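# Open the narrow cabinet's middle drawer, close all others

## Task

Pull the middle drawer of the slim cabinet with three drawers fully open so that it stays open by itself. Every other drawer in the room must end fully closed. No cabinet may be shifted noticeably from its spot. The robot must not topple or be left leaning, or the task fails. A drawer counts only if it stays in its final state without the robot holding it.

## Robot and tools

Robot: a LinearBot, an omnidirectional base carrying a column about 1.75 m high. A carriage rides 1.0 m along the column (joint lift_m) and holds two identical arms, left and right, each with six revolute joints and a two-finger gripper. The arm bases sit roughly 0.57 m plus lift_m above the floor, and carriage parts extend about 0.15 m beneath them. Each hand reaches about 0.78 m from its shoulder but only about 0.38 m below its arm base. A hand is about 0.16 m long and 0.1 m wide (0.14 m with fingers open). Parked pose for joints 1-6 is 0, 0.05, 0.05, 1.45, 0, 0; parked, the robot is roughly 0.95 m wide and 0.7 m deep. The wheel motors here are weak (2 N m), so a light push already triggers contact_stop.

Cameras: carriage_camera faces forward, tilted about 20 degrees down; left_wrist_camera and right_wrist_camera look out past each hand's fingertips.

Frames: the base frame has its origin on the floor below the base centre, x ahead, y to the left, z up. The readings left_hand and right_hand give the point between each hand's finger pads in this frame, with quat_wxyz rotating base axes into hand axes (hand z runs along the fingers, fingers open along hand y; an upright hand with joints 1, 5, 6 at 0 reads 1,0,0,0). The odometry frame is the base frame as it was at the start. base_odometry counts wheel rotation only, so slip looks like motion; heading runs -3.142 to 3.142, positive to the left.

execute_actions: argument actions is a list holding one action or none (empty list just reports state and images). An action may contain base, joints, or both; they start together and may finish at different moments. base holds exactly one relative move measured from where the base last reported itself: translate_m (metres, -2 to 2, forward positive), strafe_m (metres, -2 to 2, left positive) or rotate_rad (radians, -6.3 to 6.3, counter-clockwise positive). joints is a single dictionary keyed by joint name with absolute targets: lift_m 0 to 1 m; for each arm (prefix left_ or right_) joint1_rad -2.617 to 3.054 (vertical-axis swing, 0 ahead, positive left), joint2_rad 0 to 3.141 (shoulder: 0 upper arm level pointing back, 1.57 up, 3.14 level pointing forward), joint3_rad 0 to 3.141 (elbow: 0 folded, 3.14 straight), joint4_rad -1.57 to 1.57 (wrist pitch, positive lifts fingertips), joint5_rad -1.57 to 1.57 (wrist yaw, positive swings fingertips to the right, opposite of joint1), joint6_rad -2.094 to 2.094 (roll about the finger axis, positive clockwise viewed from the forearm), gripper_m 0 to 0.093 (pad gap in metres). Done tolerances: lift 0.004, joint1/5/6 0.02, joint2/3 0.055, joint4 0.04, gripper 0.004. An action ends within 15 s. Joints or base left out of an action may keep driving toward earlier targets unnoticed. Unknown keys or values out of range reject the whole call with no motion. Optional cameras: list of names or ["all"]; omitted/null means all, [] means none; the pictures line lists image order.

wait: seconds 0 to 10; commands nothing and returns state and images.

zoom_image: camera plus region [x0, y0, x1, y1] in pixels of that camera's latest full image, origin top-left, at most 504 x 504.

finished_scene: scene number; ends the scene for good once the last command has settled and reports success. The goal must already hold. Replying with no tool call ends everything.

Results: base_status and joint_status describe how each motion of the last accepted action ended. done for the base means the wheels turned the commanded amount, slip included; tiny moves can stop short yet say done. off_target: stopped away from target, possibly still pushing. contact_stop or time_out: old target dropped, holds where it stopped. joint command not followed (with a cause line) means a safety check refused an arm's targets, typically for coming within millimetres of itself or the other arm; the gripper still acts, those joints read not_followed and may be retried on later actions. To untangle, move only the refused arm clear first, then the other in a later call. on_its_own lists what the call did not command; held at is the held target, not the position. motor_effort gives percent of maximum per motor, bracketed value being the peak; readings carry fixed bias and noise. Lift effort falling as the lift lowers means a hand is resting on something. A high drive_wheels value at rest means the base still presses on something. ARM HIT means an arm struck the robot hard. MOTOR HOT warns from 75 °C; at 90 °C the arm pauses 10 s, at 100 °C it goes limp and falls (OVER-TEMPERATURE FAULT; keys then read limit_stop_at_motor_heat — resend targets). Extended arms heat quickly even unloaded.

Cautions: the base stops on contact only after the hit, sometimes late, and may coast about 0.3 m after an arm touches something; arms and lift are not reliably guarded, and a blocked arm keeps pressing then snaps to target when freed. After a stop, back off about 0.2 m along the reverse direction (or turn back), repeating if still pressed. The column can hit an overhanging edge the base slips under; reversing into one can tip the robot. Tipping risk grows with high carriage, outstretched arms, loads, pulling, and sudden stops; only images reveal a lean. Never let the arms press or crash into each other. Hand position readings drift at long reach. Avoid drops, slams, hard pushes, and shoving cabinets; a gripped object usually makes the gripper read off_target. Later calls in a reply are skipped once one reports a stop.

Each tool is called after "Call:" as a command line: name --argument value for each argument, lists and objects as JSON in quotes; but a table of rows of numbers goes row by row, as --pt "numbers of a row", without its own name.

## Session

I'll start by looking at the robot's state and camera images.

Call:
execute_actions --actions '[]'

Scene clock: 0.00 s.
base_odometry: x=+0.000 y=+0.000 heading=+0.000 (m, m, rad; odometry frame)
base_status: not commanded
joint_positions: lift_m=+0.301 left_joint1_rad=-0.022 left_joint2_rad=+0.049 left_joint3_rad=+0.029 left_joint4_rad=+1.400 left_joint5_rad=-0.014 left_joint6_rad=-0.031 left_gripper_m=+0.095 right_joint1_rad=+0.011 right_joint2_rad=+0.068 right_joint3_rad=+0.064 right_joint4_rad=+1.406 right_joint5_rad=+0.017 right_joint6_rad=+0.032 right_gripper_m=+0.094
joint_status: not commanded
motor_effort: lift_m=+30 drive_wheels=-4 (%)
left_hand: x=+0.3147 y=+0.3355 z=+1.2747 quat_wxyz=(+0.995, -0.007, +0.095, -0.025) (m; base frame)
right_hand: x=+0.3085 y=-0.3366 z=+1.2846 quat_wxyz=(+0.996, +0.009, +0.084, +0.021) (m; base frame)
pictures: carriage_camera, left_wrist_camera, right_wrist_camera
Images, in order (width x height): carriage_camera 504x504, left_wrist_camera 504x504, right_wrist_camera 504x504.

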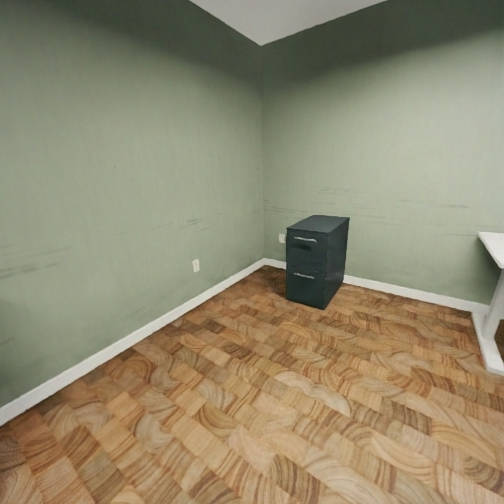

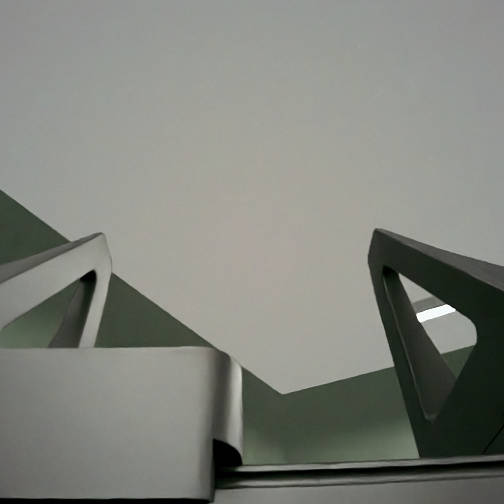

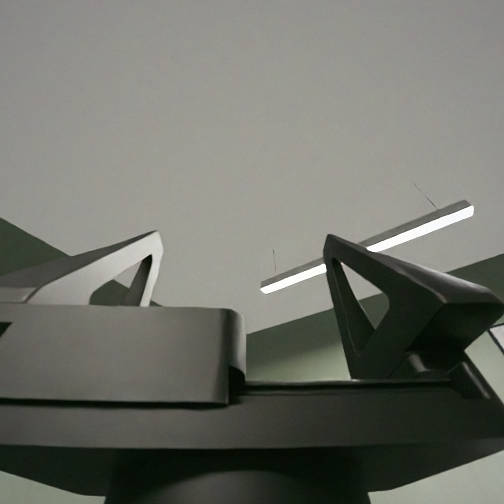

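Call:
zoom_image --camera "carriage_camera" --region '[240, 190, 400, 330]'

Region (240, 190, 400, 330) of carriage_camera's 504x504 image, scaled by 3.150, with more detail than that image has; it fills the top 441 rows of this view, and the rest is white.

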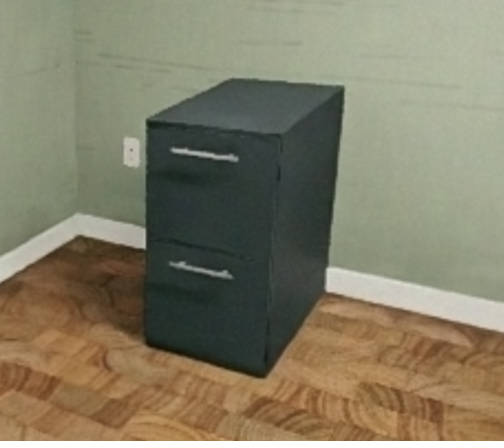

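This is a two-drawer cabinet; the three-drawer one must be elsewhere. Let me look around.

Call:
execute_actions --actions '[{"base": {"rotate_rad": -1.6}}]' --cameras '["carriage_camera"]'

Scene clock: 3.93 s.
base_odometry: x=+0.000 y=+0.000 heading=-1.599 (m, m, rad; odometry frame)
base_status: done
joint_positions: lift_m=+0.301 left_joint1_rad=-0.022 left_joint2_rad=+0.049 left_joint3_rad=+0.029 left_joint4_rad=+1.400 left_joint5_rad=-0.014 left_joint6_rad=-0.031 left_gripper_m=+0.095 right_joint1_rad=+0.011 right_joint2_rad=+0.068 right_joint3_rad=+0.064 right_joint4_rad=+1.406 right_joint5_rad=+0.017 right_joint6_rad=+0.032 right_gripper_m=+0.094
joint_status: not commanded
motor_effort: lift_m=+31(31) drive_wheels=+8(25) (%)
left_hand: x=+0.3147 y=+0.3355 z=+1.2747 quat_wxyz=(+0.995, -0.007, +0.095, -0.025) (m; base frame)
right_hand: x=+0.3085 y=-0.3366 z=+1.2846 quat_wxyz=(+0.996, +0.009, +0.084, +0.021) (m; base frame)
pictures: carriage_camera
Images, in order (width x height): carriage_camera 504x504.

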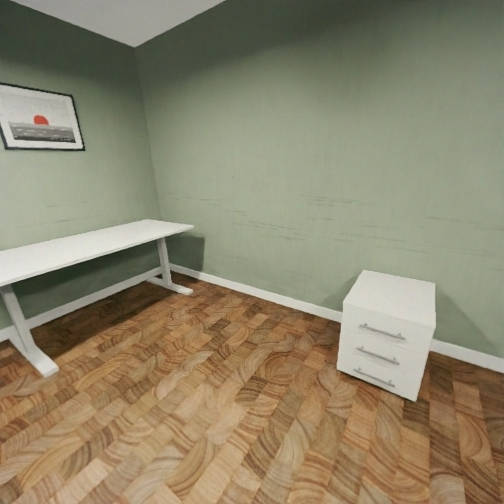

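Call:
zoom_image --camera "carriage_camera" --region '[310, 250, 470, 420]'

Region (310, 250, 470, 420) of carriage_camera's 504x504 image, scaled by 2.965, with more detail than that image has; it fills the left 474 columns of this view, and the rest is white.

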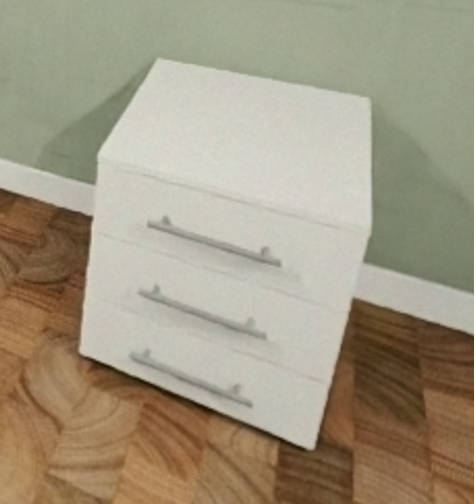

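There's a wide three-drawer cabinet here. The task names a *narrow* three-drawer one, so there may be another. Let me keep surveying.

Call:
execute_actions --actions '[{"base": {"rotate_rad": -1.6}}]' --cameras '["carriage_camera"]'

Scene clock: 7.63 s.
base_odometry: x=+0.000 y=+0.000 heading=+3.085 (m, m, rad; odometry frame)
base_status: done
joint_positions: lift_m=+0.301 left_joint1_rad=-0.022 left_joint2_rad=+0.049 left_joint3_rad=+0.029 left_joint4_rad=+1.400 left_joint5_rad=-0.014 left_joint6_rad=-0.031 left_gripper_m=+0.095 right_joint1_rad=+0.011 right_joint2_rad=+0.068 right_joint3_rad=+0.064 right_joint4_rad=+1.406 right_joint5_rad=+0.017 right_joint6_rad=+0.032 right_gripper_m=+0.094
joint_status: not commanded
motor_effort: lift_m=+30(30) drive_wheels=+9(25) (%)
left_hand: x=+0.3147 y=+0.3355 z=+1.2747 quat_wxyz=(+0.995, -0.007, +0.095, -0.025) (m; base frame)
right_hand: x=+0.3085 y=-0.3366 z=+1.2846 quat_wxyz=(+0.996, +0.009, +0.084, +0.021) (m; base frame)
pictures: carriage_camera
Images, in order (width x height): carriage_camera 504x504.

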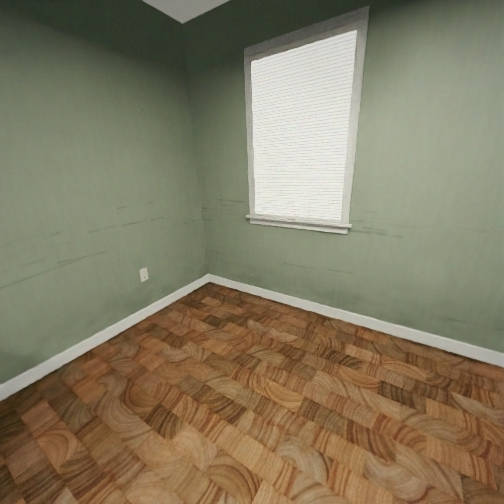

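Call:
execute_actions --actions '[{"base": {"rotate_rad": -1.55}}]' --cameras '["carriage_camera"]'

Scene clock: 10.93 s.
base_odometry: x=+0.000 y=+0.000 heading=+1.536 (m, m, rad; odometry frame)
base_status: done
joint_positions: lift_m=+0.301 left_joint1_rad=-0.022 left_joint2_rad=+0.049 left_joint3_rad=+0.029 left_joint4_rad=+1.400 left_joint5_rad=-0.014 left_joint6_rad=-0.031 left_gripper_m=+0.095 right_joint1_rad=+0.011 right_joint2_rad=+0.068 right_joint3_rad=+0.064 right_joint4_rad=+1.406 right_joint5_rad=+0.017 right_joint6_rad=+0.032 right_gripper_m=+0.094
joint_status: not commanded
motor_effort: lift_m=+31(30) drive_wheels=+8(26) (%)
left_hand: x=+0.3147 y=+0.3355 z=+1.2747 quat_wxyz=(+0.995, -0.007, +0.095, -0.025) (m; base frame)
right_hand: x=+0.3085 y=-0.3366 z=+1.2846 quat_wxyz=(+0.996, +0.009, +0.084, +0.021) (m; base frame)
pictures: carriage_camera
Images, in order (width x height): carriage_camera 504x504.

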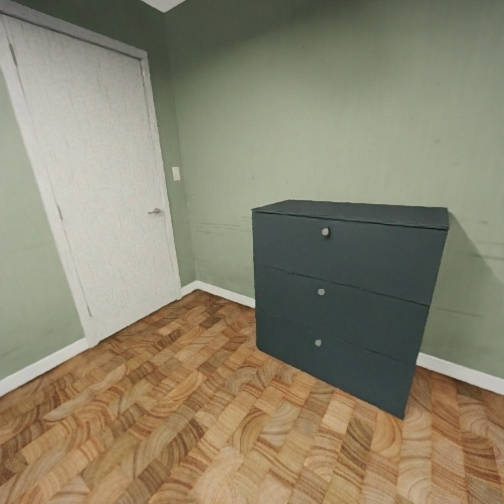

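Call:
zoom_image --camera "carriage_camera" --region '[230, 180, 470, 430]'

Region (230, 180, 470, 430) of carriage_camera's 504x504 image, scaled by 2.016, with more detail than that image has; it fills the left 484 columns of this view, and the rest is white.

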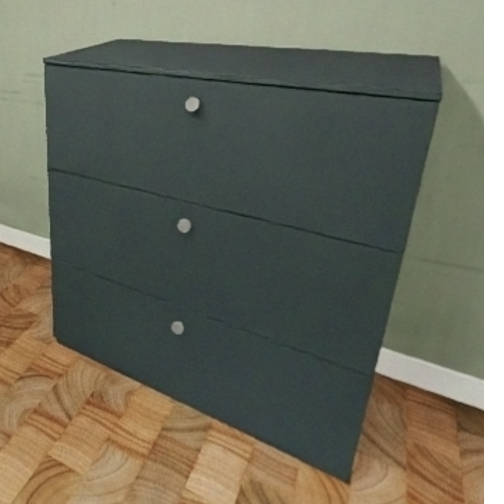

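Survey complete. There are three cabinets: a dark 2‑drawer file cabinet, a wide blue 3‑drawer dresser (knobs), and a narrow (~0.47 m) white 3‑drawer cabinet with bar handles – that's the target. All drawers look shut. I'll turn toward it while lowering the carriage and unfolding the right arm to learn its kinematics.

Call:
execute_actions --actions '[{"base": {"rotate_rad": 2.651}, "joints": {"lift_m": 0.0, "right_joint2_rad": 2.2, "right_joint3_rad": 1.0, "right_joint4_rad": 0.3, "right_joint6_rad": 1.57}}]' --cameras '["carriage_camera"]'

Scene clock: 25.00 s.
base_odometry: x=+0.000 y=+0.000 heading=-2.097 (m, m, rad; odometry frame)
base_status: done
joint_positions: lift_m=+0.001 left_joint1_rad=-0.022 left_joint2_rad=+0.049 left_joint3_rad=+0.029 left_joint4_rad=+1.399 left_joint5_rad=-0.014 left_joint6_rad=-0.031 left_gripper_m=+0.095 right_joint1_rad=+0.006 right_joint2_rad=+2.191 right_joint3_rad=+0.992 right_joint4_rad=+0.307 right_joint5_rad=+0.017 right_joint6_rad=+1.564 right_gripper_m=+0.094
joint_status: all done
motor_effort: lift_m=+27(28) drive_wheels=+7(31) (%)
left_hand: x=+0.3150 y=+0.3355 z=+0.9749 quat_wxyz=(+0.995, -0.007, +0.096, -0.025) (m; base frame)
right_hand: x=+0.7384 y=-0.3343 z=+0.4826 quat_wxyz=(+0.241, +0.664, +0.669, +0.230) (m; base frame)
pictures: carriage_camera
Images, in order (width x height): carriage_camera 504x504.

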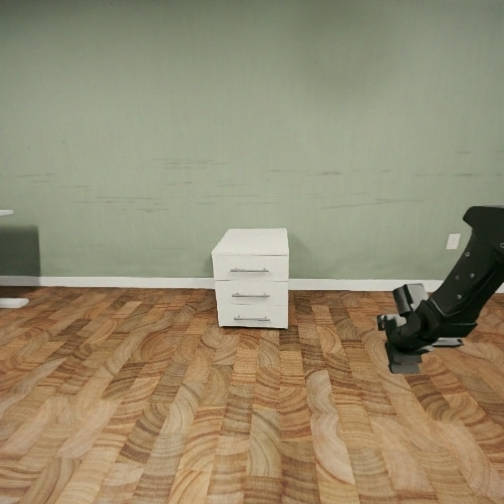

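The robot now squarely faces the cabinet. Let me zoom to measure the handle positions.

Call:
zoom_image --camera "carriage_camera" --region '[190, 210, 320, 340]'

Region (190, 210, 320, 340) of carriage_camera's 504x504 image, scaled by 3.877, with more detail than that image has.

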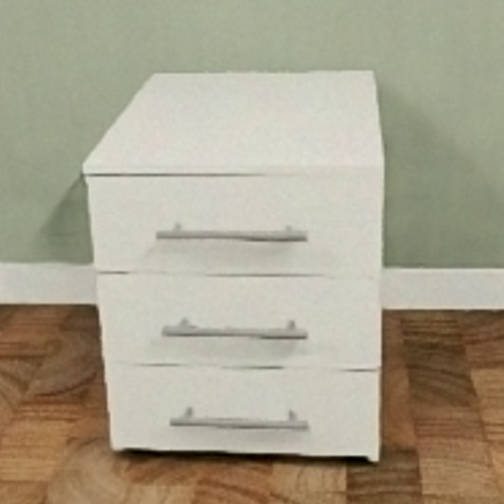

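The middle handle is at roughly z≈0.25 m, about 1.45 m ahead, centred. From two arm readings I have a rough kinematic model. I'll strafe left so the right arm lines up with the handle, while moving the arm to a low, pitched-down pre‑grasp pose.

Call:
execute_actions --actions '[{"base": {"strafe_m": 0.334}, "joints": {"right_joint2_rad": 3.10, "right_joint3_rad": 1.55, "right_joint4_rad": 0.70, "right_joint6_rad": 1.57, "right_gripper_m": 0.075}}]' --cameras '["carriage_camera", "right_wrist_camera"]'

Scene clock: 37.30 s.
base_odometry: x=+0.289 y=-0.167 heading=-2.096 (m, m, rad; odometry frame)
base_status: done
joint_positions: lift_m=+0.001 left_joint1_rad=-0.022 left_joint2_rad=+0.049 left_joint3_rad=+0.029 left_joint4_rad=+1.399 left_joint5_rad=-0.014 left_joint6_rad=-0.031 left_gripper_m=+0.095 right_joint1_rad=+0.008 right_joint2_rad=+3.107 right_joint3_rad=+1.529 right_joint4_rad=+0.693 right_joint5_rad=+0.017 right_joint6_rad=+1.564 right_gripper_m=+0.075
joint_status: all done
motor_effort: lift_m=+28(27) drive_wheels=-7(26) (%)
left_hand: x=+0.3150 y=+0.3355 z=+0.9749 quat_wxyz=(+0.995, -0.007, +0.096, -0.025) (m; base frame)
right_hand: x=+0.7631 y=-0.3330 z=+0.2388 quat_wxyz=(+0.243, +0.663, +0.669, +0.232) (m; base frame)
pictures: carriage_camera, right_wrist_camera
Images, in order (width x height): carriage_camera 504x504, right_wrist_camera 504x504.

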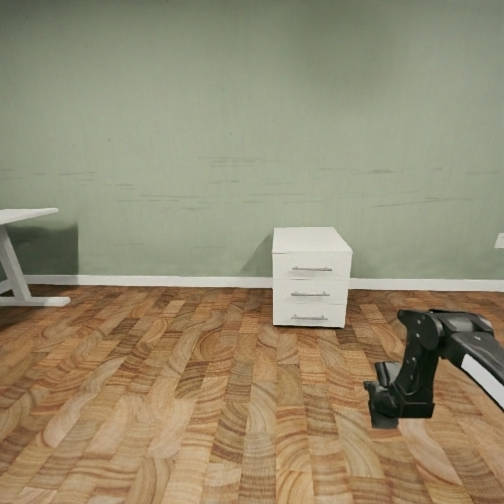

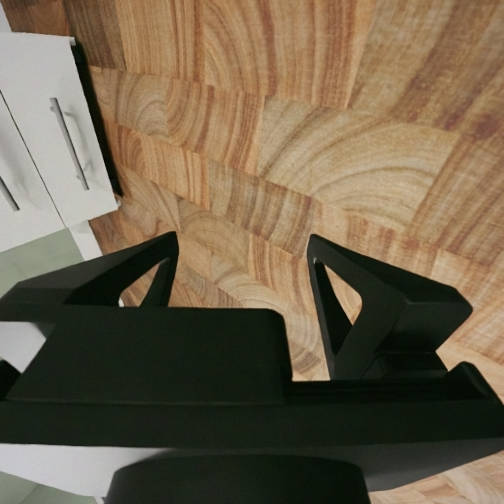

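Call:
zoom_image --camera "carriage_camera" --region '[250, 210, 380, 340]'

Region (250, 210, 380, 340) of carriage_camera's 504x504 image, scaled by 3.877, with more detail than that image has.

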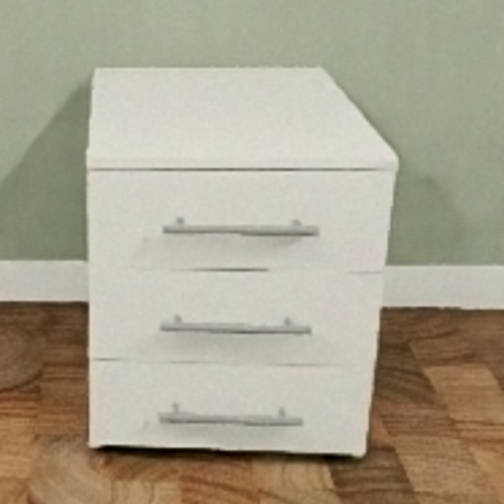

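Call:
zoom_image --camera "carriage_camera" --region '[330, 290, 504, 450]'

Region (330, 290, 504, 450) of carriage_camera's 504x504 image, scaled by 2.897, with more detail than that image has; it fills the top 463 rows of this view, and the rest is white.

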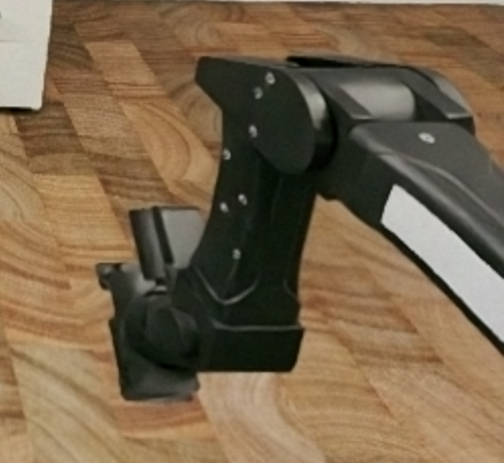

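Parallax from the strafe gives better numbers: bar ≈1.25 m ahead of the camera, ≈0.24 m high, and already roughly in line with the right hand. The cabinet is yawed ~6°, which the gripper can absorb by sliding along the bar. I'll drive forward part-way with the lift slightly raised, so I can later come down onto the handle diagonally.

Call:
execute_actions --actions '[{"base": {"translate_m": 0.45}, "joints": {"lift_m": 0.08}}]' --cameras '["carriage_camera", "right_wrist_camera"]'

Scene clock: 47.57 s.
base_odometry: x=+0.064 y=-0.557 heading=-2.095 (m, m, rad; odometry frame)
base_status: done
joint_positions: lift_m=+0.080 left_joint1_rad=-0.022 left_joint2_rad=+0.049 left_joint3_rad=+0.029 left_joint4_rad=+1.399 left_joint5_rad=-0.014 left_joint6_rad=-0.031 left_gripper_m=+0.095 right_joint1_rad=+0.009 right_joint2_rad=+3.096 right_joint3_rad=+1.529 right_joint4_rad=+0.702 right_joint5_rad=+0.017 right_joint6_rad=+1.564 right_gripper_m=+0.075
joint_status: all done
motor_effort: lift_m=+32(40) drive_wheels=-6(22) (%)
left_hand: x=+0.3150 y=+0.3355 z=+1.0537 quat_wxyz=(+0.995, -0.007, +0.096, -0.025) (m; base frame)
right_hand: x=+0.7692 y=-0.3323 z=+0.3240 quat_wxyz=(+0.249, +0.660, +0.667, +0.239) (m; base frame)
pictures: carriage_camera, right_wrist_camera
Images, in order (width x height): carriage_camera 504x504, right_wrist_camera 504x504.

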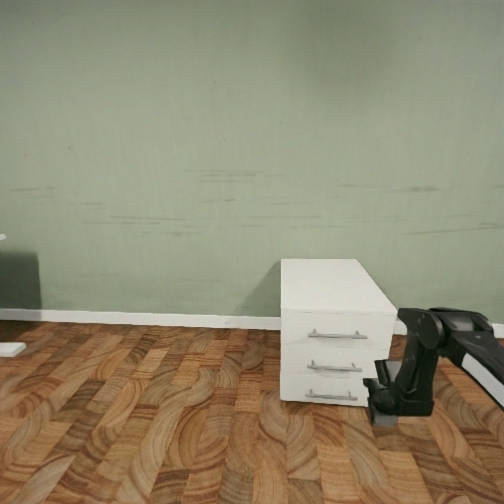

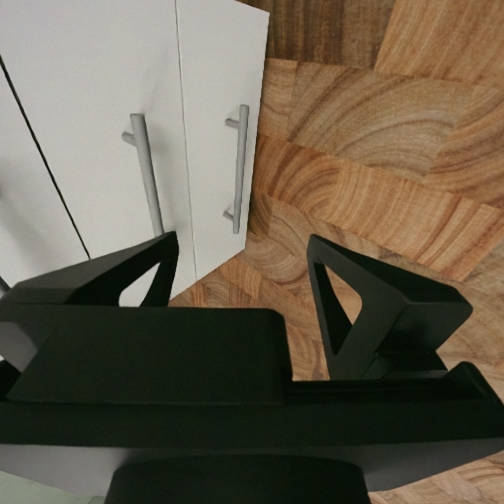

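The wrist camera (rolled 90°, tilted toward the fingertips) shows the drawer fronts. By my estimate the middle bar is ≈0.24 m further forward and ≈0.09 m below the hand centre. I'll advance until the bar sits on the hand's pointing axis.

Call:
execute_actions --actions '[{"base": {"translate_m": 0.16}}]' --cameras '["carriage_camera", "right_wrist_camera"]'

Scene clock: 58.20 s.
base_odometry: x=-0.016 y=-0.696 heading=-2.095 (m, m, rad; odometry frame)
base_status: done
joint_positions: lift_m=+0.080 left_joint1_rad=-0.022 left_joint2_rad=+0.049 left_joint3_rad=+0.029 left_joint4_rad=+1.399 left_joint5_rad=-0.014 left_joint6_rad=-0.031 left_gripper_m=+0.095 right_joint1_rad=+0.009 right_joint2_rad=+3.096 right_joint3_rad=+1.529 right_joint4_rad=+0.702 right_joint5_rad=+0.017 right_joint6_rad=+1.564 right_gripper_m=+0.075
joint_status: not commanded
motor_effort: lift_m=+32(32) drive_wheels=-6(24) (%)
left_hand: x=+0.3150 y=+0.3355 z=+1.0537 quat_wxyz=(+0.995, -0.007, +0.096, -0.025) (m; base frame)
right_hand: x=+0.7692 y=-0.3323 z=+0.3240 quat_wxyz=(+0.249, +0.660, +0.667, +0.239) (m; base frame)
pictures: carriage_camera, right_wrist_camera
Images, in order (width x height): carriage_camera 504x504, right_wrist_camera 504x504.

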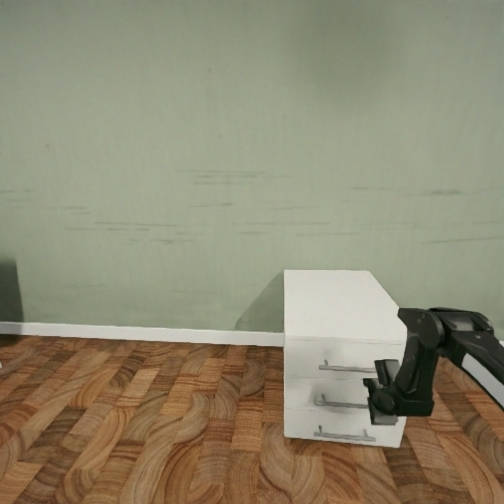

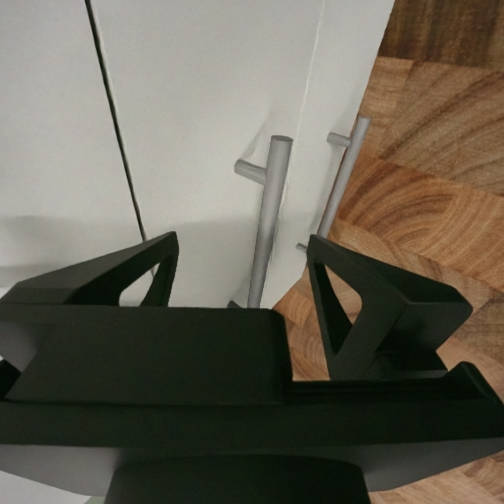

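The bar is now just past the slot centre, so it's lower/closer than I modelled. I'll lower the lift fully (the fingertips stay clear) and re‑measure.

Call:
execute_actions --actions '[{"joints": {"lift_m": 0.0}}]' --cameras '["carriage_camera", "right_wrist_camera"]'

Scene clock: 61.67 s.
base_odometry: x=-0.016 y=-0.696 heading=-2.095 (m, m, rad; odometry frame)
base_status: not commanded
joint_positions: lift_m=+0.001 left_joint1_rad=-0.022 left_joint2_rad=+0.049 left_joint3_rad=+0.029 left_joint4_rad=+1.399 left_joint5_rad=-0.014 left_joint6_rad=-0.031 left_gripper_m=+0.095 right_joint1_rad=+0.009 right_joint2_rad=+3.094 right_joint3_rad=+1.529 right_joint4_rad=+0.706 right_joint5_rad=+0.017 right_joint6_rad=+1.564 right_gripper_m=+0.075
joint_status: all done
motor_effort: lift_m=+27(27) drive_wheels=-2(5) (%)
left_hand: x=+0.3150 y=+0.3355 z=+0.9749 quat_wxyz=(+0.995, -0.007, +0.096, -0.025) (m; base frame)
right_hand: x=+0.7710 y=-0.3323 z=+0.2472 quat_wxyz=(+0.251, +0.659, +0.666, +0.241) (m; base frame)
pictures: carriage_camera, right_wrist_camera
Images, in order (width x height): carriage_camera 504x504, right_wrist_camera 504x504.

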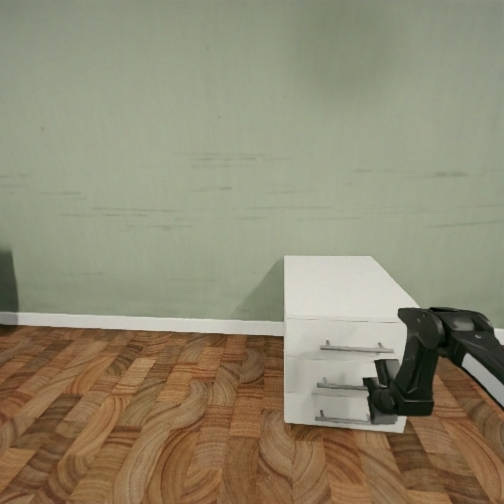

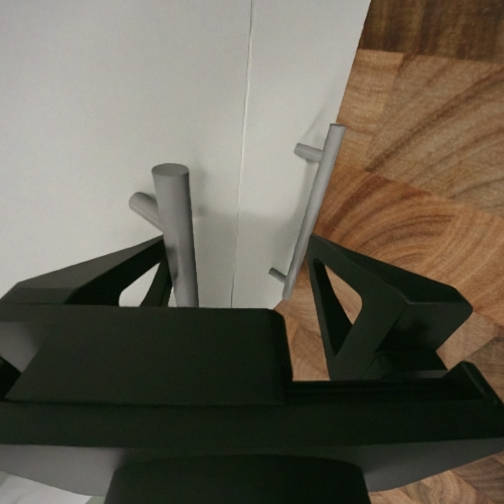

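Call:
zoom_image --camera "right_wrist_camera" --region '[100, 130, 340, 330]'

Region (100, 130, 340, 330) of right_wrist_camera's 504x504 image, scaled by 2.100, with more detail than that image has.

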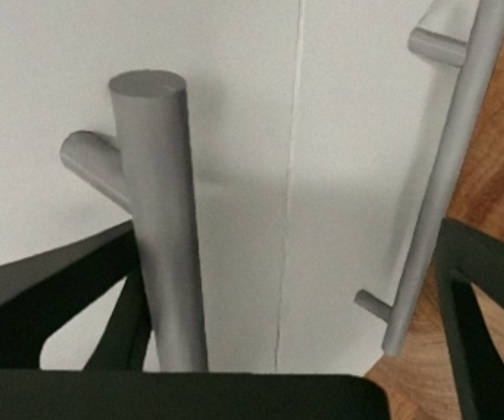

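Call:
zoom_image --camera "carriage_camera" --region '[270, 300, 470, 460]'

Region (270, 300, 470, 460) of carriage_camera's 504x504 image, scaled by 2.520, with more detail than that image has; it fills the top 403 rows of this view, and the rest is white.

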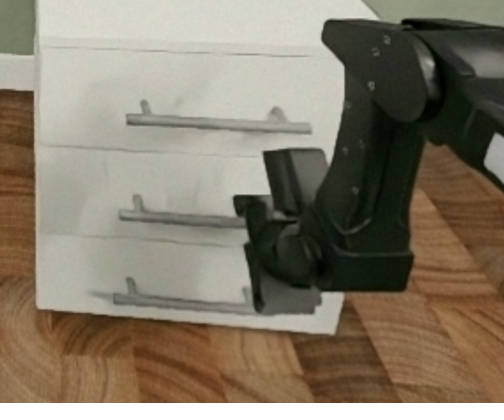

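The wrist view shows the bar is already inside the open gripper, close to the upper pad, but the hand is near the bar's right end. I'll slide left along the bar (the cabinet's yaw will make the hand drift right while pulling) and raise the carriage slightly to centre the bar between the pads.

Call:
execute_actions --actions '[{"base": {"strafe_m": 0.08}, "joints": {"lift_m": 0.035}}]' --cameras '["carriage_camera", "right_wrist_camera"]'

Scene clock: 75.23 s.
base_odometry: x=+0.053 y=-0.736 heading=-2.095 (m, m, rad; odometry frame)
base_status: done
joint_positions: lift_m=+0.035 left_joint1_rad=-0.022 left_joint2_rad=+0.049 left_joint3_rad=+0.029 left_joint4_rad=+1.399 left_joint5_rad=-0.014 left_joint6_rad=-0.031 left_gripper_m=+0.095 right_joint1_rad=+0.009 right_joint2_rad=+3.093 right_joint3_rad=+1.529 right_joint4_rad=+0.707 right_joint5_rad=+0.017 right_joint6_rad=+1.564 right_gripper_m=+0.075
joint_status: all done
motor_effort: lift_m=+32(39) drive_wheels=-3(22) (%)
left_hand: x=+0.3150 y=+0.3355 z=+1.0087 quat_wxyz=(+0.995, -0.007, +0.096, -0.025) (m; base frame)
right_hand: x=+0.7717 y=-0.3323 z=+0.2817 quat_wxyz=(+0.252, +0.659, +0.666, +0.242) (m; base frame)
pictures: carriage_camera, right_wrist_camera
Images, in order (width x height): carriage_camera 504x504, right_wrist_camera 504x504.

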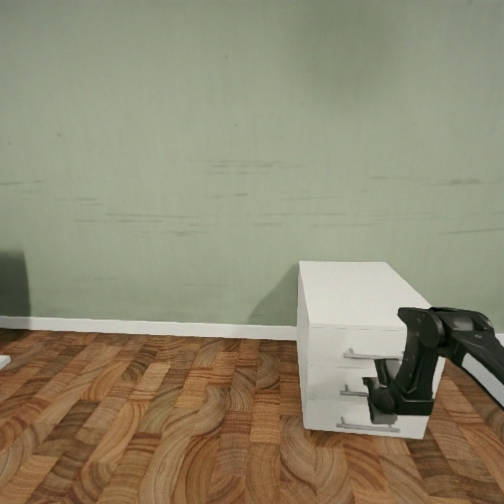

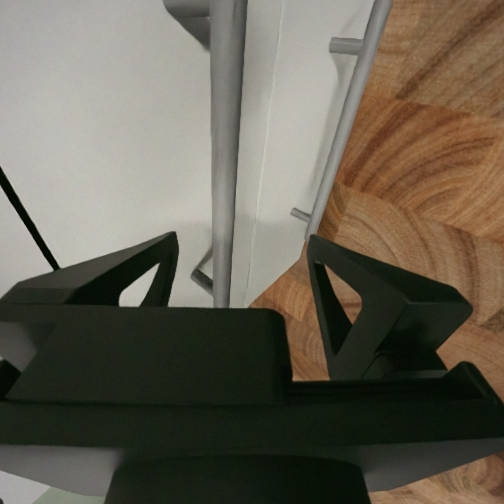

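Call:
zoom_image --camera "right_wrist_camera" --region '[130, 150, 350, 330]'

Region (130, 150, 350, 330) of right_wrist_camera's 504x504 image, scaled by 2.291, with more detail than that image has; it fills the top 412 rows of this view, and the rest is white.

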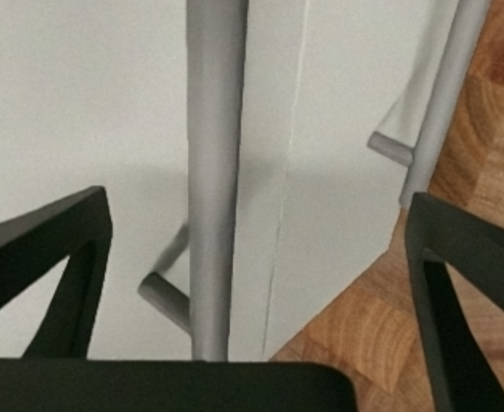

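Call:
zoom_image --camera "carriage_camera" --region '[290, 300, 490, 460]'

Region (290, 300, 490, 460) of carriage_camera's 504x504 image, scaled by 2.520, with more detail than that image has; it fills the top 403 rows of this view, and the rest is white.

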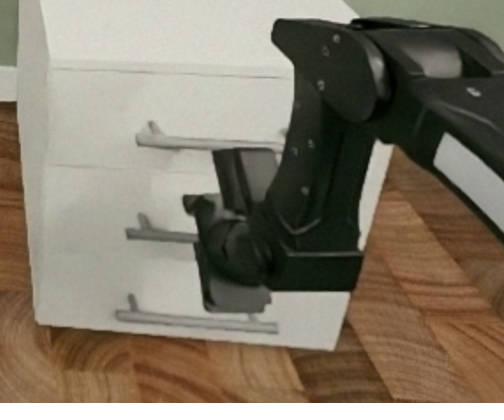

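The bar now runs through the slot roughly at the pad centre and the hand is near the handle's middle. Closing the gripper on it.

Call:
execute_actions --actions '[{"joints": {"right_gripper_m": 0.0}}]' --cameras '["carriage_camera", "right_wrist_camera"]'

Scene clock: 81.67 s.
base_odometry: x=+0.053 y=-0.736 heading=-2.095 (m, m, rad; odometry frame)
base_status: not commanded
joint_positions: lift_m=+0.035 left_joint1_rad=-0.022 left_joint2_rad=+0.049 left_joint3_rad=+0.029 left_joint4_rad=+1.399 left_joint5_rad=-0.014 left_joint6_rad=-0.031 left_gripper_m=+0.095 right_joint1_rad=+0.009 right_joint2_rad=+3.093 right_joint3_rad=+1.529 right_joint4_rad=+0.707 right_joint5_rad=+0.017 right_joint6_rad=+1.564 right_gripper_m=+0.000
joint_status: all done
motor_effort: lift_m=+32(32) drive_wheels=-3(3) (%)
left_hand: x=+0.3150 y=+0.3355 z=+1.0087 quat_wxyz=(+0.995, -0.007, +0.096, -0.025) (m; base frame)
right_hand: x=+0.7717 y=-0.3323 z=+0.2817 quat_wxyz=(+0.252, +0.659, +0.666, +0.242) (m; base frame)
pictures: carriage_camera, right_wrist_camera
Images, in order (width x height): carriage_camera 504x504, right_wrist_camera 504x504.

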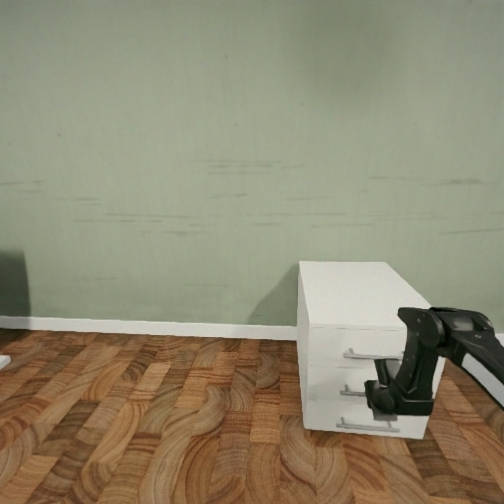

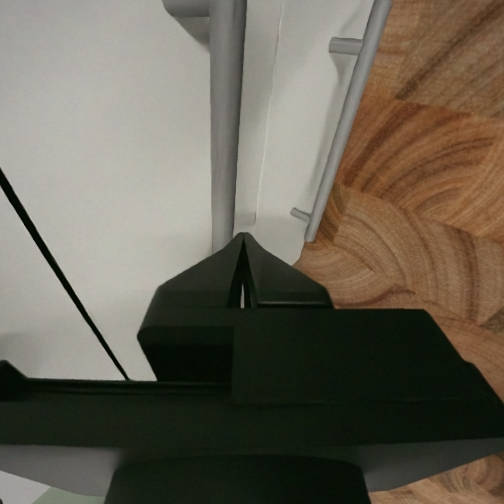

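The gripper closed completely (0.000, "done") – so the bar was just beyond the fingertips, not between the pads. Let me look closely before correcting.

Call:
zoom_image --camera "right_wrist_camera" --region '[150, 120, 350, 320]'

Call:
zoom_image --camera "carriage_camera" --region '[320, 330, 460, 440]'

Region (150, 120, 350, 320) of right_wrist_camera's 504x504 image, scaled by 2.520, with more detail than that image has.

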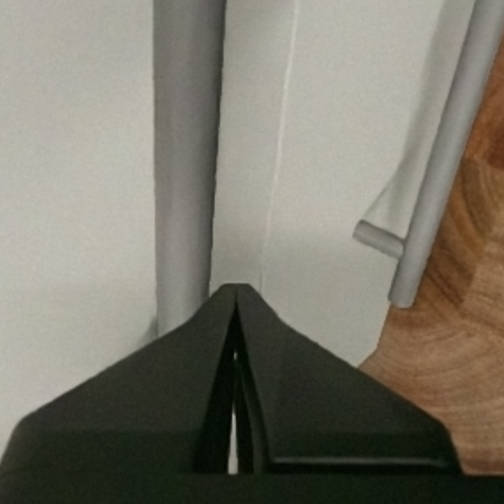

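Region (320, 330, 460, 440) of carriage_camera's 504x504 image, scaled by 3.600, with more detail than that image has; it fills the top 396 rows of this view, and the rest is white.

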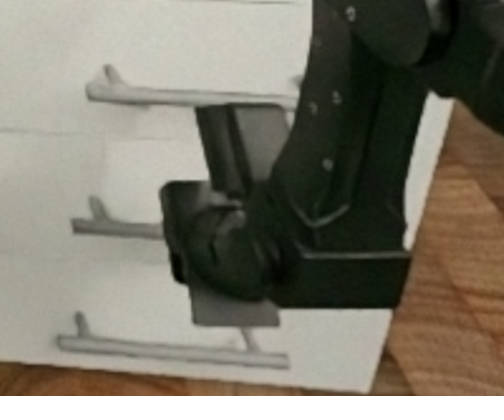

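The bar sits about one bar‑diameter toward the upper finger and ~2 cm beyond the closed tips. Because the gap between bar and drawer face is only ~3 cm, I'll reopen to a moderate width and then come in along the fingers' axis (forward + down at the same time).

Call:
execute_actions --actions '[{"joints": {"right_gripper_m": 0.055}}]' --cameras '[]'

Call:
execute_actions --actions '[{"base": {"translate_m": 0.025}, "joints": {"lift_m": 0.0}}]' --cameras '["carriage_camera", "right_wrist_camera"]'

Scene clock: 94.93 s.
base_odometry: x=+0.053 y=-0.736 heading=-2.095 (m, m, rad; odometry frame)
base_status: not commanded
joint_positions: lift_m=+0.035 left_joint1_rad=-0.022 left_joint2_rad=+0.049 left_joint3_rad=+0.029 left_joint4_rad=+1.399 left_joint5_rad=-0.014 left_joint6_rad=-0.031 left_gripper_m=+0.095 right_joint1_rad=+0.009 right_joint2_rad=+3.093 right_joint3_rad=+1.529 right_joint4_rad=+0.707 right_joint5_rad=+0.017 right_joint6_rad=+1.564 right_gripper_m=+0.055
joint_status: all done
motor_effort: lift_m=+32(32) drive_wheels=-4(4) (%)
left_hand: x=+0.3150 y=+0.3355 z=+1.0087 quat_wxyz=(+0.995, -0.007, +0.096, -0.025) (m; base frame)
right_hand: x=+0.7717 y=-0.3323 z=+0.2817 quat_wxyz=(+0.252, +0.659, +0.666, +0.242) (m; base frame)
pictures: none
No camera images: the call's "cameras" was empty. Leave "cameras" out to get every camera's image.

Scene clock: 95.87 s.
base_odometry: x=+0.041 y=-0.758 heading=-2.094 (m, m, rad; odometry frame)
base_status: done
joint_positions: lift_m=+0.001 left_joint1_rad=-0.022 left_joint2_rad=+0.049 left_joint3_rad=+0.029 left_joint4_rad=+1.399 left_joint5_rad=-0.014 left_joint6_rad=-0.031 left_gripper_m=+0.095 right_joint1_rad=+0.009 right_joint2_rad=+3.092 right_joint3_rad=+1.529 right_joint4_rad=+0.698 right_joint5_rad=+0.017 right_joint6_rad=+1.565 right_gripper_m=+0.055
joint_status: all done
motor_effort: lift_m=+26(27) drive_wheels=-4(14) (%)
left_hand: x=+0.3150 y=+0.3355 z=+0.9750 quat_wxyz=(+0.995, -0.007, +0.096, -0.025) (m; base frame)
right_hand: x=+0.7706 y=-0.3323 z=+0.2472 quat_wxyz=(+0.250, +0.660, +0.667, +0.239) (m; base frame)
pictures: carriage_camera, right_wrist_camera
Images, in order (width x height): carriage_camera 504x504, right_wrist_camera 504x504.

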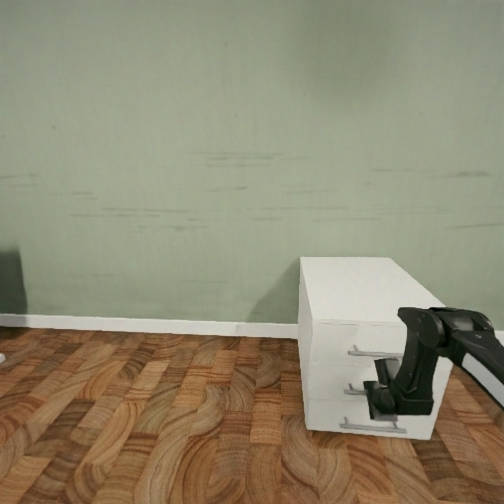

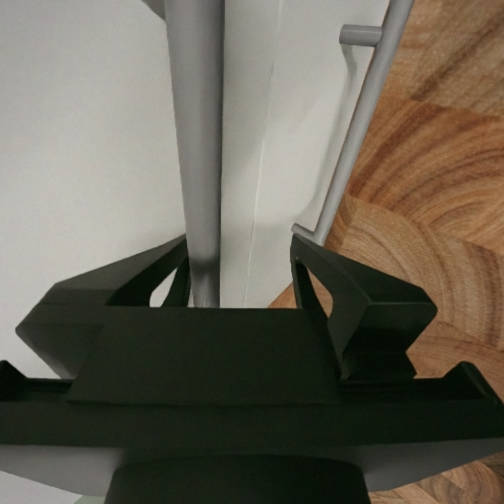

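Call:
zoom_image --camera "right_wrist_camera" --region '[130, 150, 350, 330]'

Region (130, 150, 350, 330) of right_wrist_camera's 504x504 image, scaled by 2.291, with more detail than that image has; it fills the top 412 rows of this view, and the rest is white.

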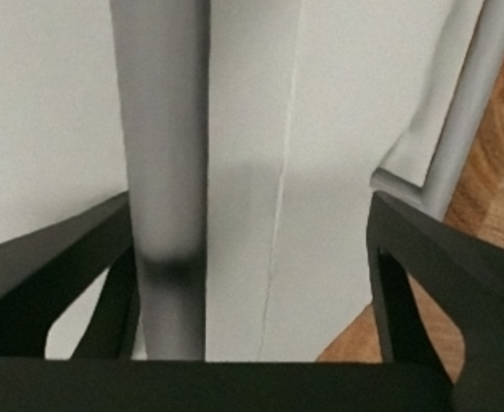

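The bar now appears nearer to the camera than the fingertips (it overlaps the upper finger's tip), which indicates it's inside the slot. Closing again.

Call:
execute_actions --actions '[{"joints": {"right_gripper_m": 0.0}}]' --cameras '["carriage_camera", "right_wrist_camera"]'

Scene clock: 97.80 s.
base_odometry: x=+0.041 y=-0.758 heading=-2.094 (m, m, rad; odometry frame)
base_status: not commanded
joint_positions: lift_m=+0.001 left_joint1_rad=-0.022 left_joint2_rad=+0.049 left_joint3_rad=+0.029 left_joint4_rad=+1.399 left_joint5_rad=-0.014 left_joint6_rad=-0.031 left_gripper_m=+0.095 right_joint1_rad=+0.009 right_joint2_rad=+3.087 right_joint3_rad=+1.540 right_joint4_rad=+0.735 right_joint5_rad=+0.016 right_joint6_rad=+1.607 right_gripper_m=+0.010
joint_status: right_gripper_m off_target (ended at +0.010, target +0.000)
motor_effort: lift_m=+26(27) drive_wheels=-5(4) (%)
left_hand: x=+0.3150 y=+0.3355 z=+0.9750 quat_wxyz=(+0.995, -0.007, +0.096, -0.025) (m; base frame)
right_hand: x=+0.7843 y=-0.3321 z=+0.2581 quat_wxyz=(+0.261, +0.667, +0.646, +0.263) (m; base frame)
pictures: carriage_camera, right_wrist_camera
Images, in order (width x height): carriage_camera 504x504, right_wrist_camera 504x504.

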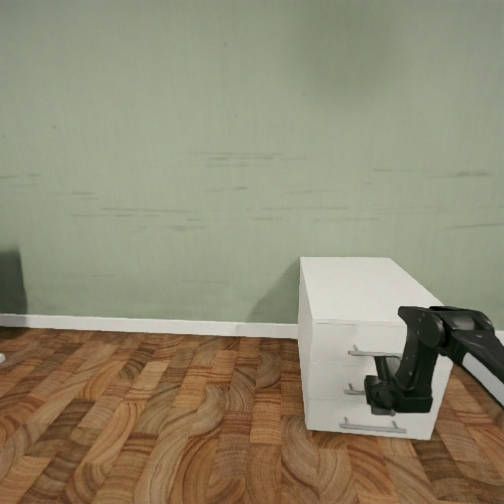

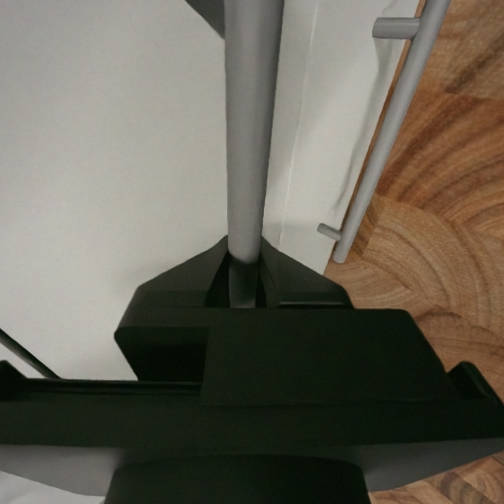

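The gripper is now holding the bar (stopped at 10 mm). Now I'll pull the drawer by driving backward, in stages.

Call:
execute_actions --actions '[{"base": {"translate_m": -0.2}}]' --cameras '["carriage_camera", "right_wrist_camera"]'

Scene clock: 100.43 s.
base_odometry: x=+0.141 y=-0.584 heading=-2.094 (m, m, rad; odometry frame)
base_status: done
joint_positions: lift_m=+0.001 left_joint1_rad=-0.022 left_joint2_rad=+0.049 left_joint3_rad=+0.029 left_joint4_rad=+1.399 left_joint5_rad=-0.014 left_joint6_rad=-0.031 left_gripper_m=+0.095 right_joint1_rad=+0.034 right_joint2_rad=+3.087 right_joint3_rad=+1.550 right_joint4_rad=+0.719 right_joint5_rad=-0.016 right_joint6_rad=+1.624 right_gripper_m=+0.010
joint_status: not commanded
motor_effort: lift_m=+27(27) drive_wheels=-4(22) (%)
left_hand: x=+0.3150 y=+0.3355 z=+0.9749 quat_wxyz=(+0.995, -0.007, +0.096, -0.025) (m; base frame)
right_hand: x=+0.7848 y=-0.3138 z=+0.2575 quat_wxyz=(+0.243, +0.662, +0.653, +0.276) (m; base frame)
pictures: carriage_camera, right_wrist_camera
Images, in order (width x height): carriage_camera 504x504, right_wrist_camera 504x504.

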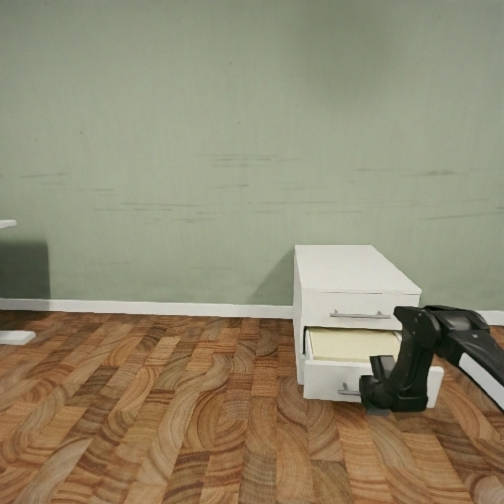

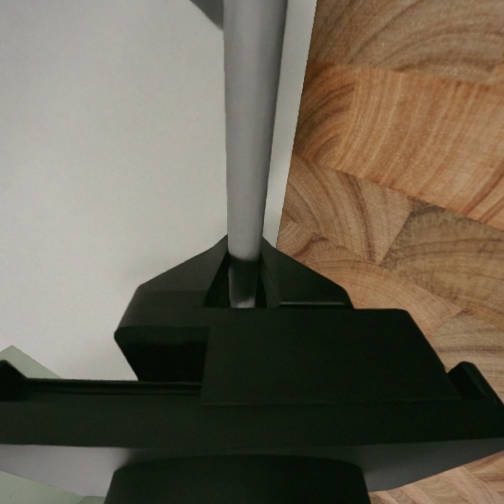

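The middle drawer is coming out. Continuing to pull.

Call:
execute_actions --actions '[{"base": {"translate_m": -0.15}}]' --cameras '["carriage_camera", "right_wrist_camera"]'

Scene clock: 102.73 s.
base_odometry: x=+0.216 y=-0.455 heading=-2.094 (m, m, rad; odometry frame)
base_status: done
joint_positions: lift_m=+0.001 left_joint1_rad=-0.022 left_joint2_rad=+0.049 left_joint3_rad=+0.029 left_joint4_rad=+1.399 left_joint5_rad=-0.014 left_joint6_rad=-0.031 left_gripper_m=+0.095 right_joint1_rad=+0.048 right_joint2_rad=+3.089 right_joint3_rad=+1.556 right_joint4_rad=+0.716 right_joint5_rad=-0.051 right_joint6_rad=+1.634 right_gripper_m=+0.010
joint_status: not commanded
motor_effort: lift_m=+27(27) drive_wheels=+8(27) (%)
left_hand: x=+0.3150 y=+0.3355 z=+0.9749 quat_wxyz=(+0.995, -0.007, +0.096, -0.025) (m; base frame)
right_hand: x=+0.7856 y=-0.3005 z=+0.2578 quat_wxyz=(+0.228, +0.656, +0.659, +0.290) (m; base frame)
pictures: carriage_camera, right_wrist_camera
Images, in order (width x height): carriage_camera 504x504, right_wrist_camera 504x504.

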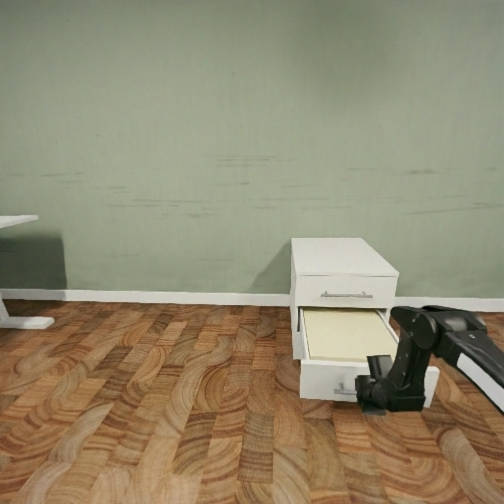

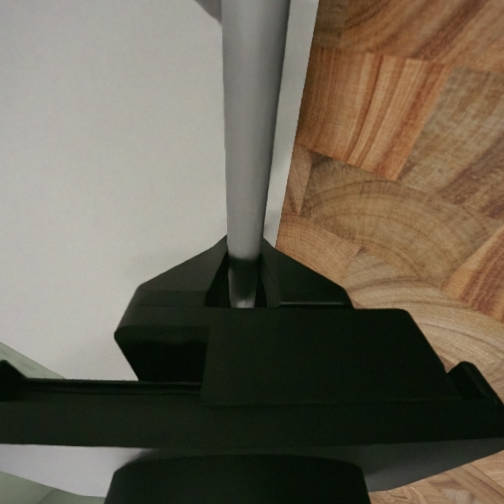

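Call:
zoom_image --camera "carriage_camera" --region '[270, 225, 470, 425]'

Region (270, 225, 470, 425) of carriage_camera's 504x504 image, scaled by 2.520, with more detail than that image has.

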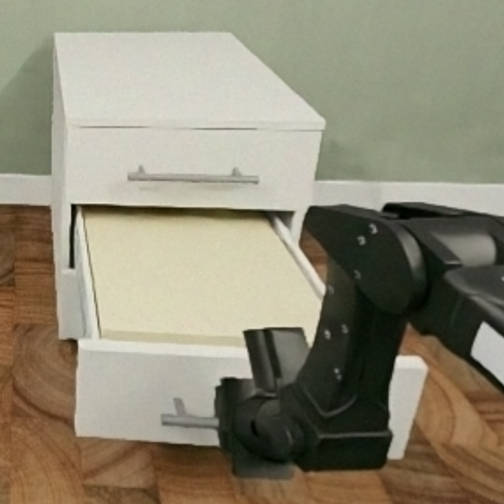

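The drawer is well out, but I can't yet tell whether it's at its end stop. I'll pull a little more and watch the hand reading / stop status for resistance.

Call:
execute_actions --actions '[{"base": {"translate_m": -0.08}}]' --cameras '["carriage_camera"]'

Scene clock: 105.07 s.
base_odometry: x=+0.254 y=-0.389 heading=-2.092 (m, m, rad; odometry frame)
base_status: translate_m contact_stop (by the wheels' count: -0.076 of -0.080)
joint_positions: lift_m=+0.001 left_joint1_rad=-0.022 left_joint2_rad=+0.049 left_joint3_rad=+0.029 left_joint4_rad=+1.399 left_joint5_rad=-0.014 left_joint6_rad=-0.031 left_gripper_m=+0.095 right_joint1_rad=-0.008 right_joint2_rad=+3.116 right_joint3_rad=+1.637 right_joint4_rad=+0.740 right_joint5_rad=+0.039 right_joint6_rad=+1.567 right_gripper_m=+0.011
joint_status: not commanded
motor_effort: lift_m=+30(30) drive_wheels=+18(48) (%)
left_hand: x=+0.3149 y=+0.3355 z=+0.9747 quat_wxyz=(+0.995, -0.007, +0.096, -0.025) (m; base frame)
right_hand: x=+0.8133 y=-0.3453 z=+0.2681 quat_wxyz=(+0.300, +0.654, +0.640, +0.272) (m; base frame)
pictures: carriage_camera
Images, in order (width x height): carriage_camera 504x504.

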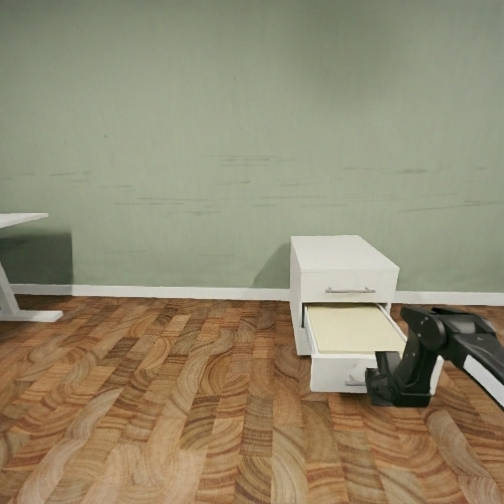

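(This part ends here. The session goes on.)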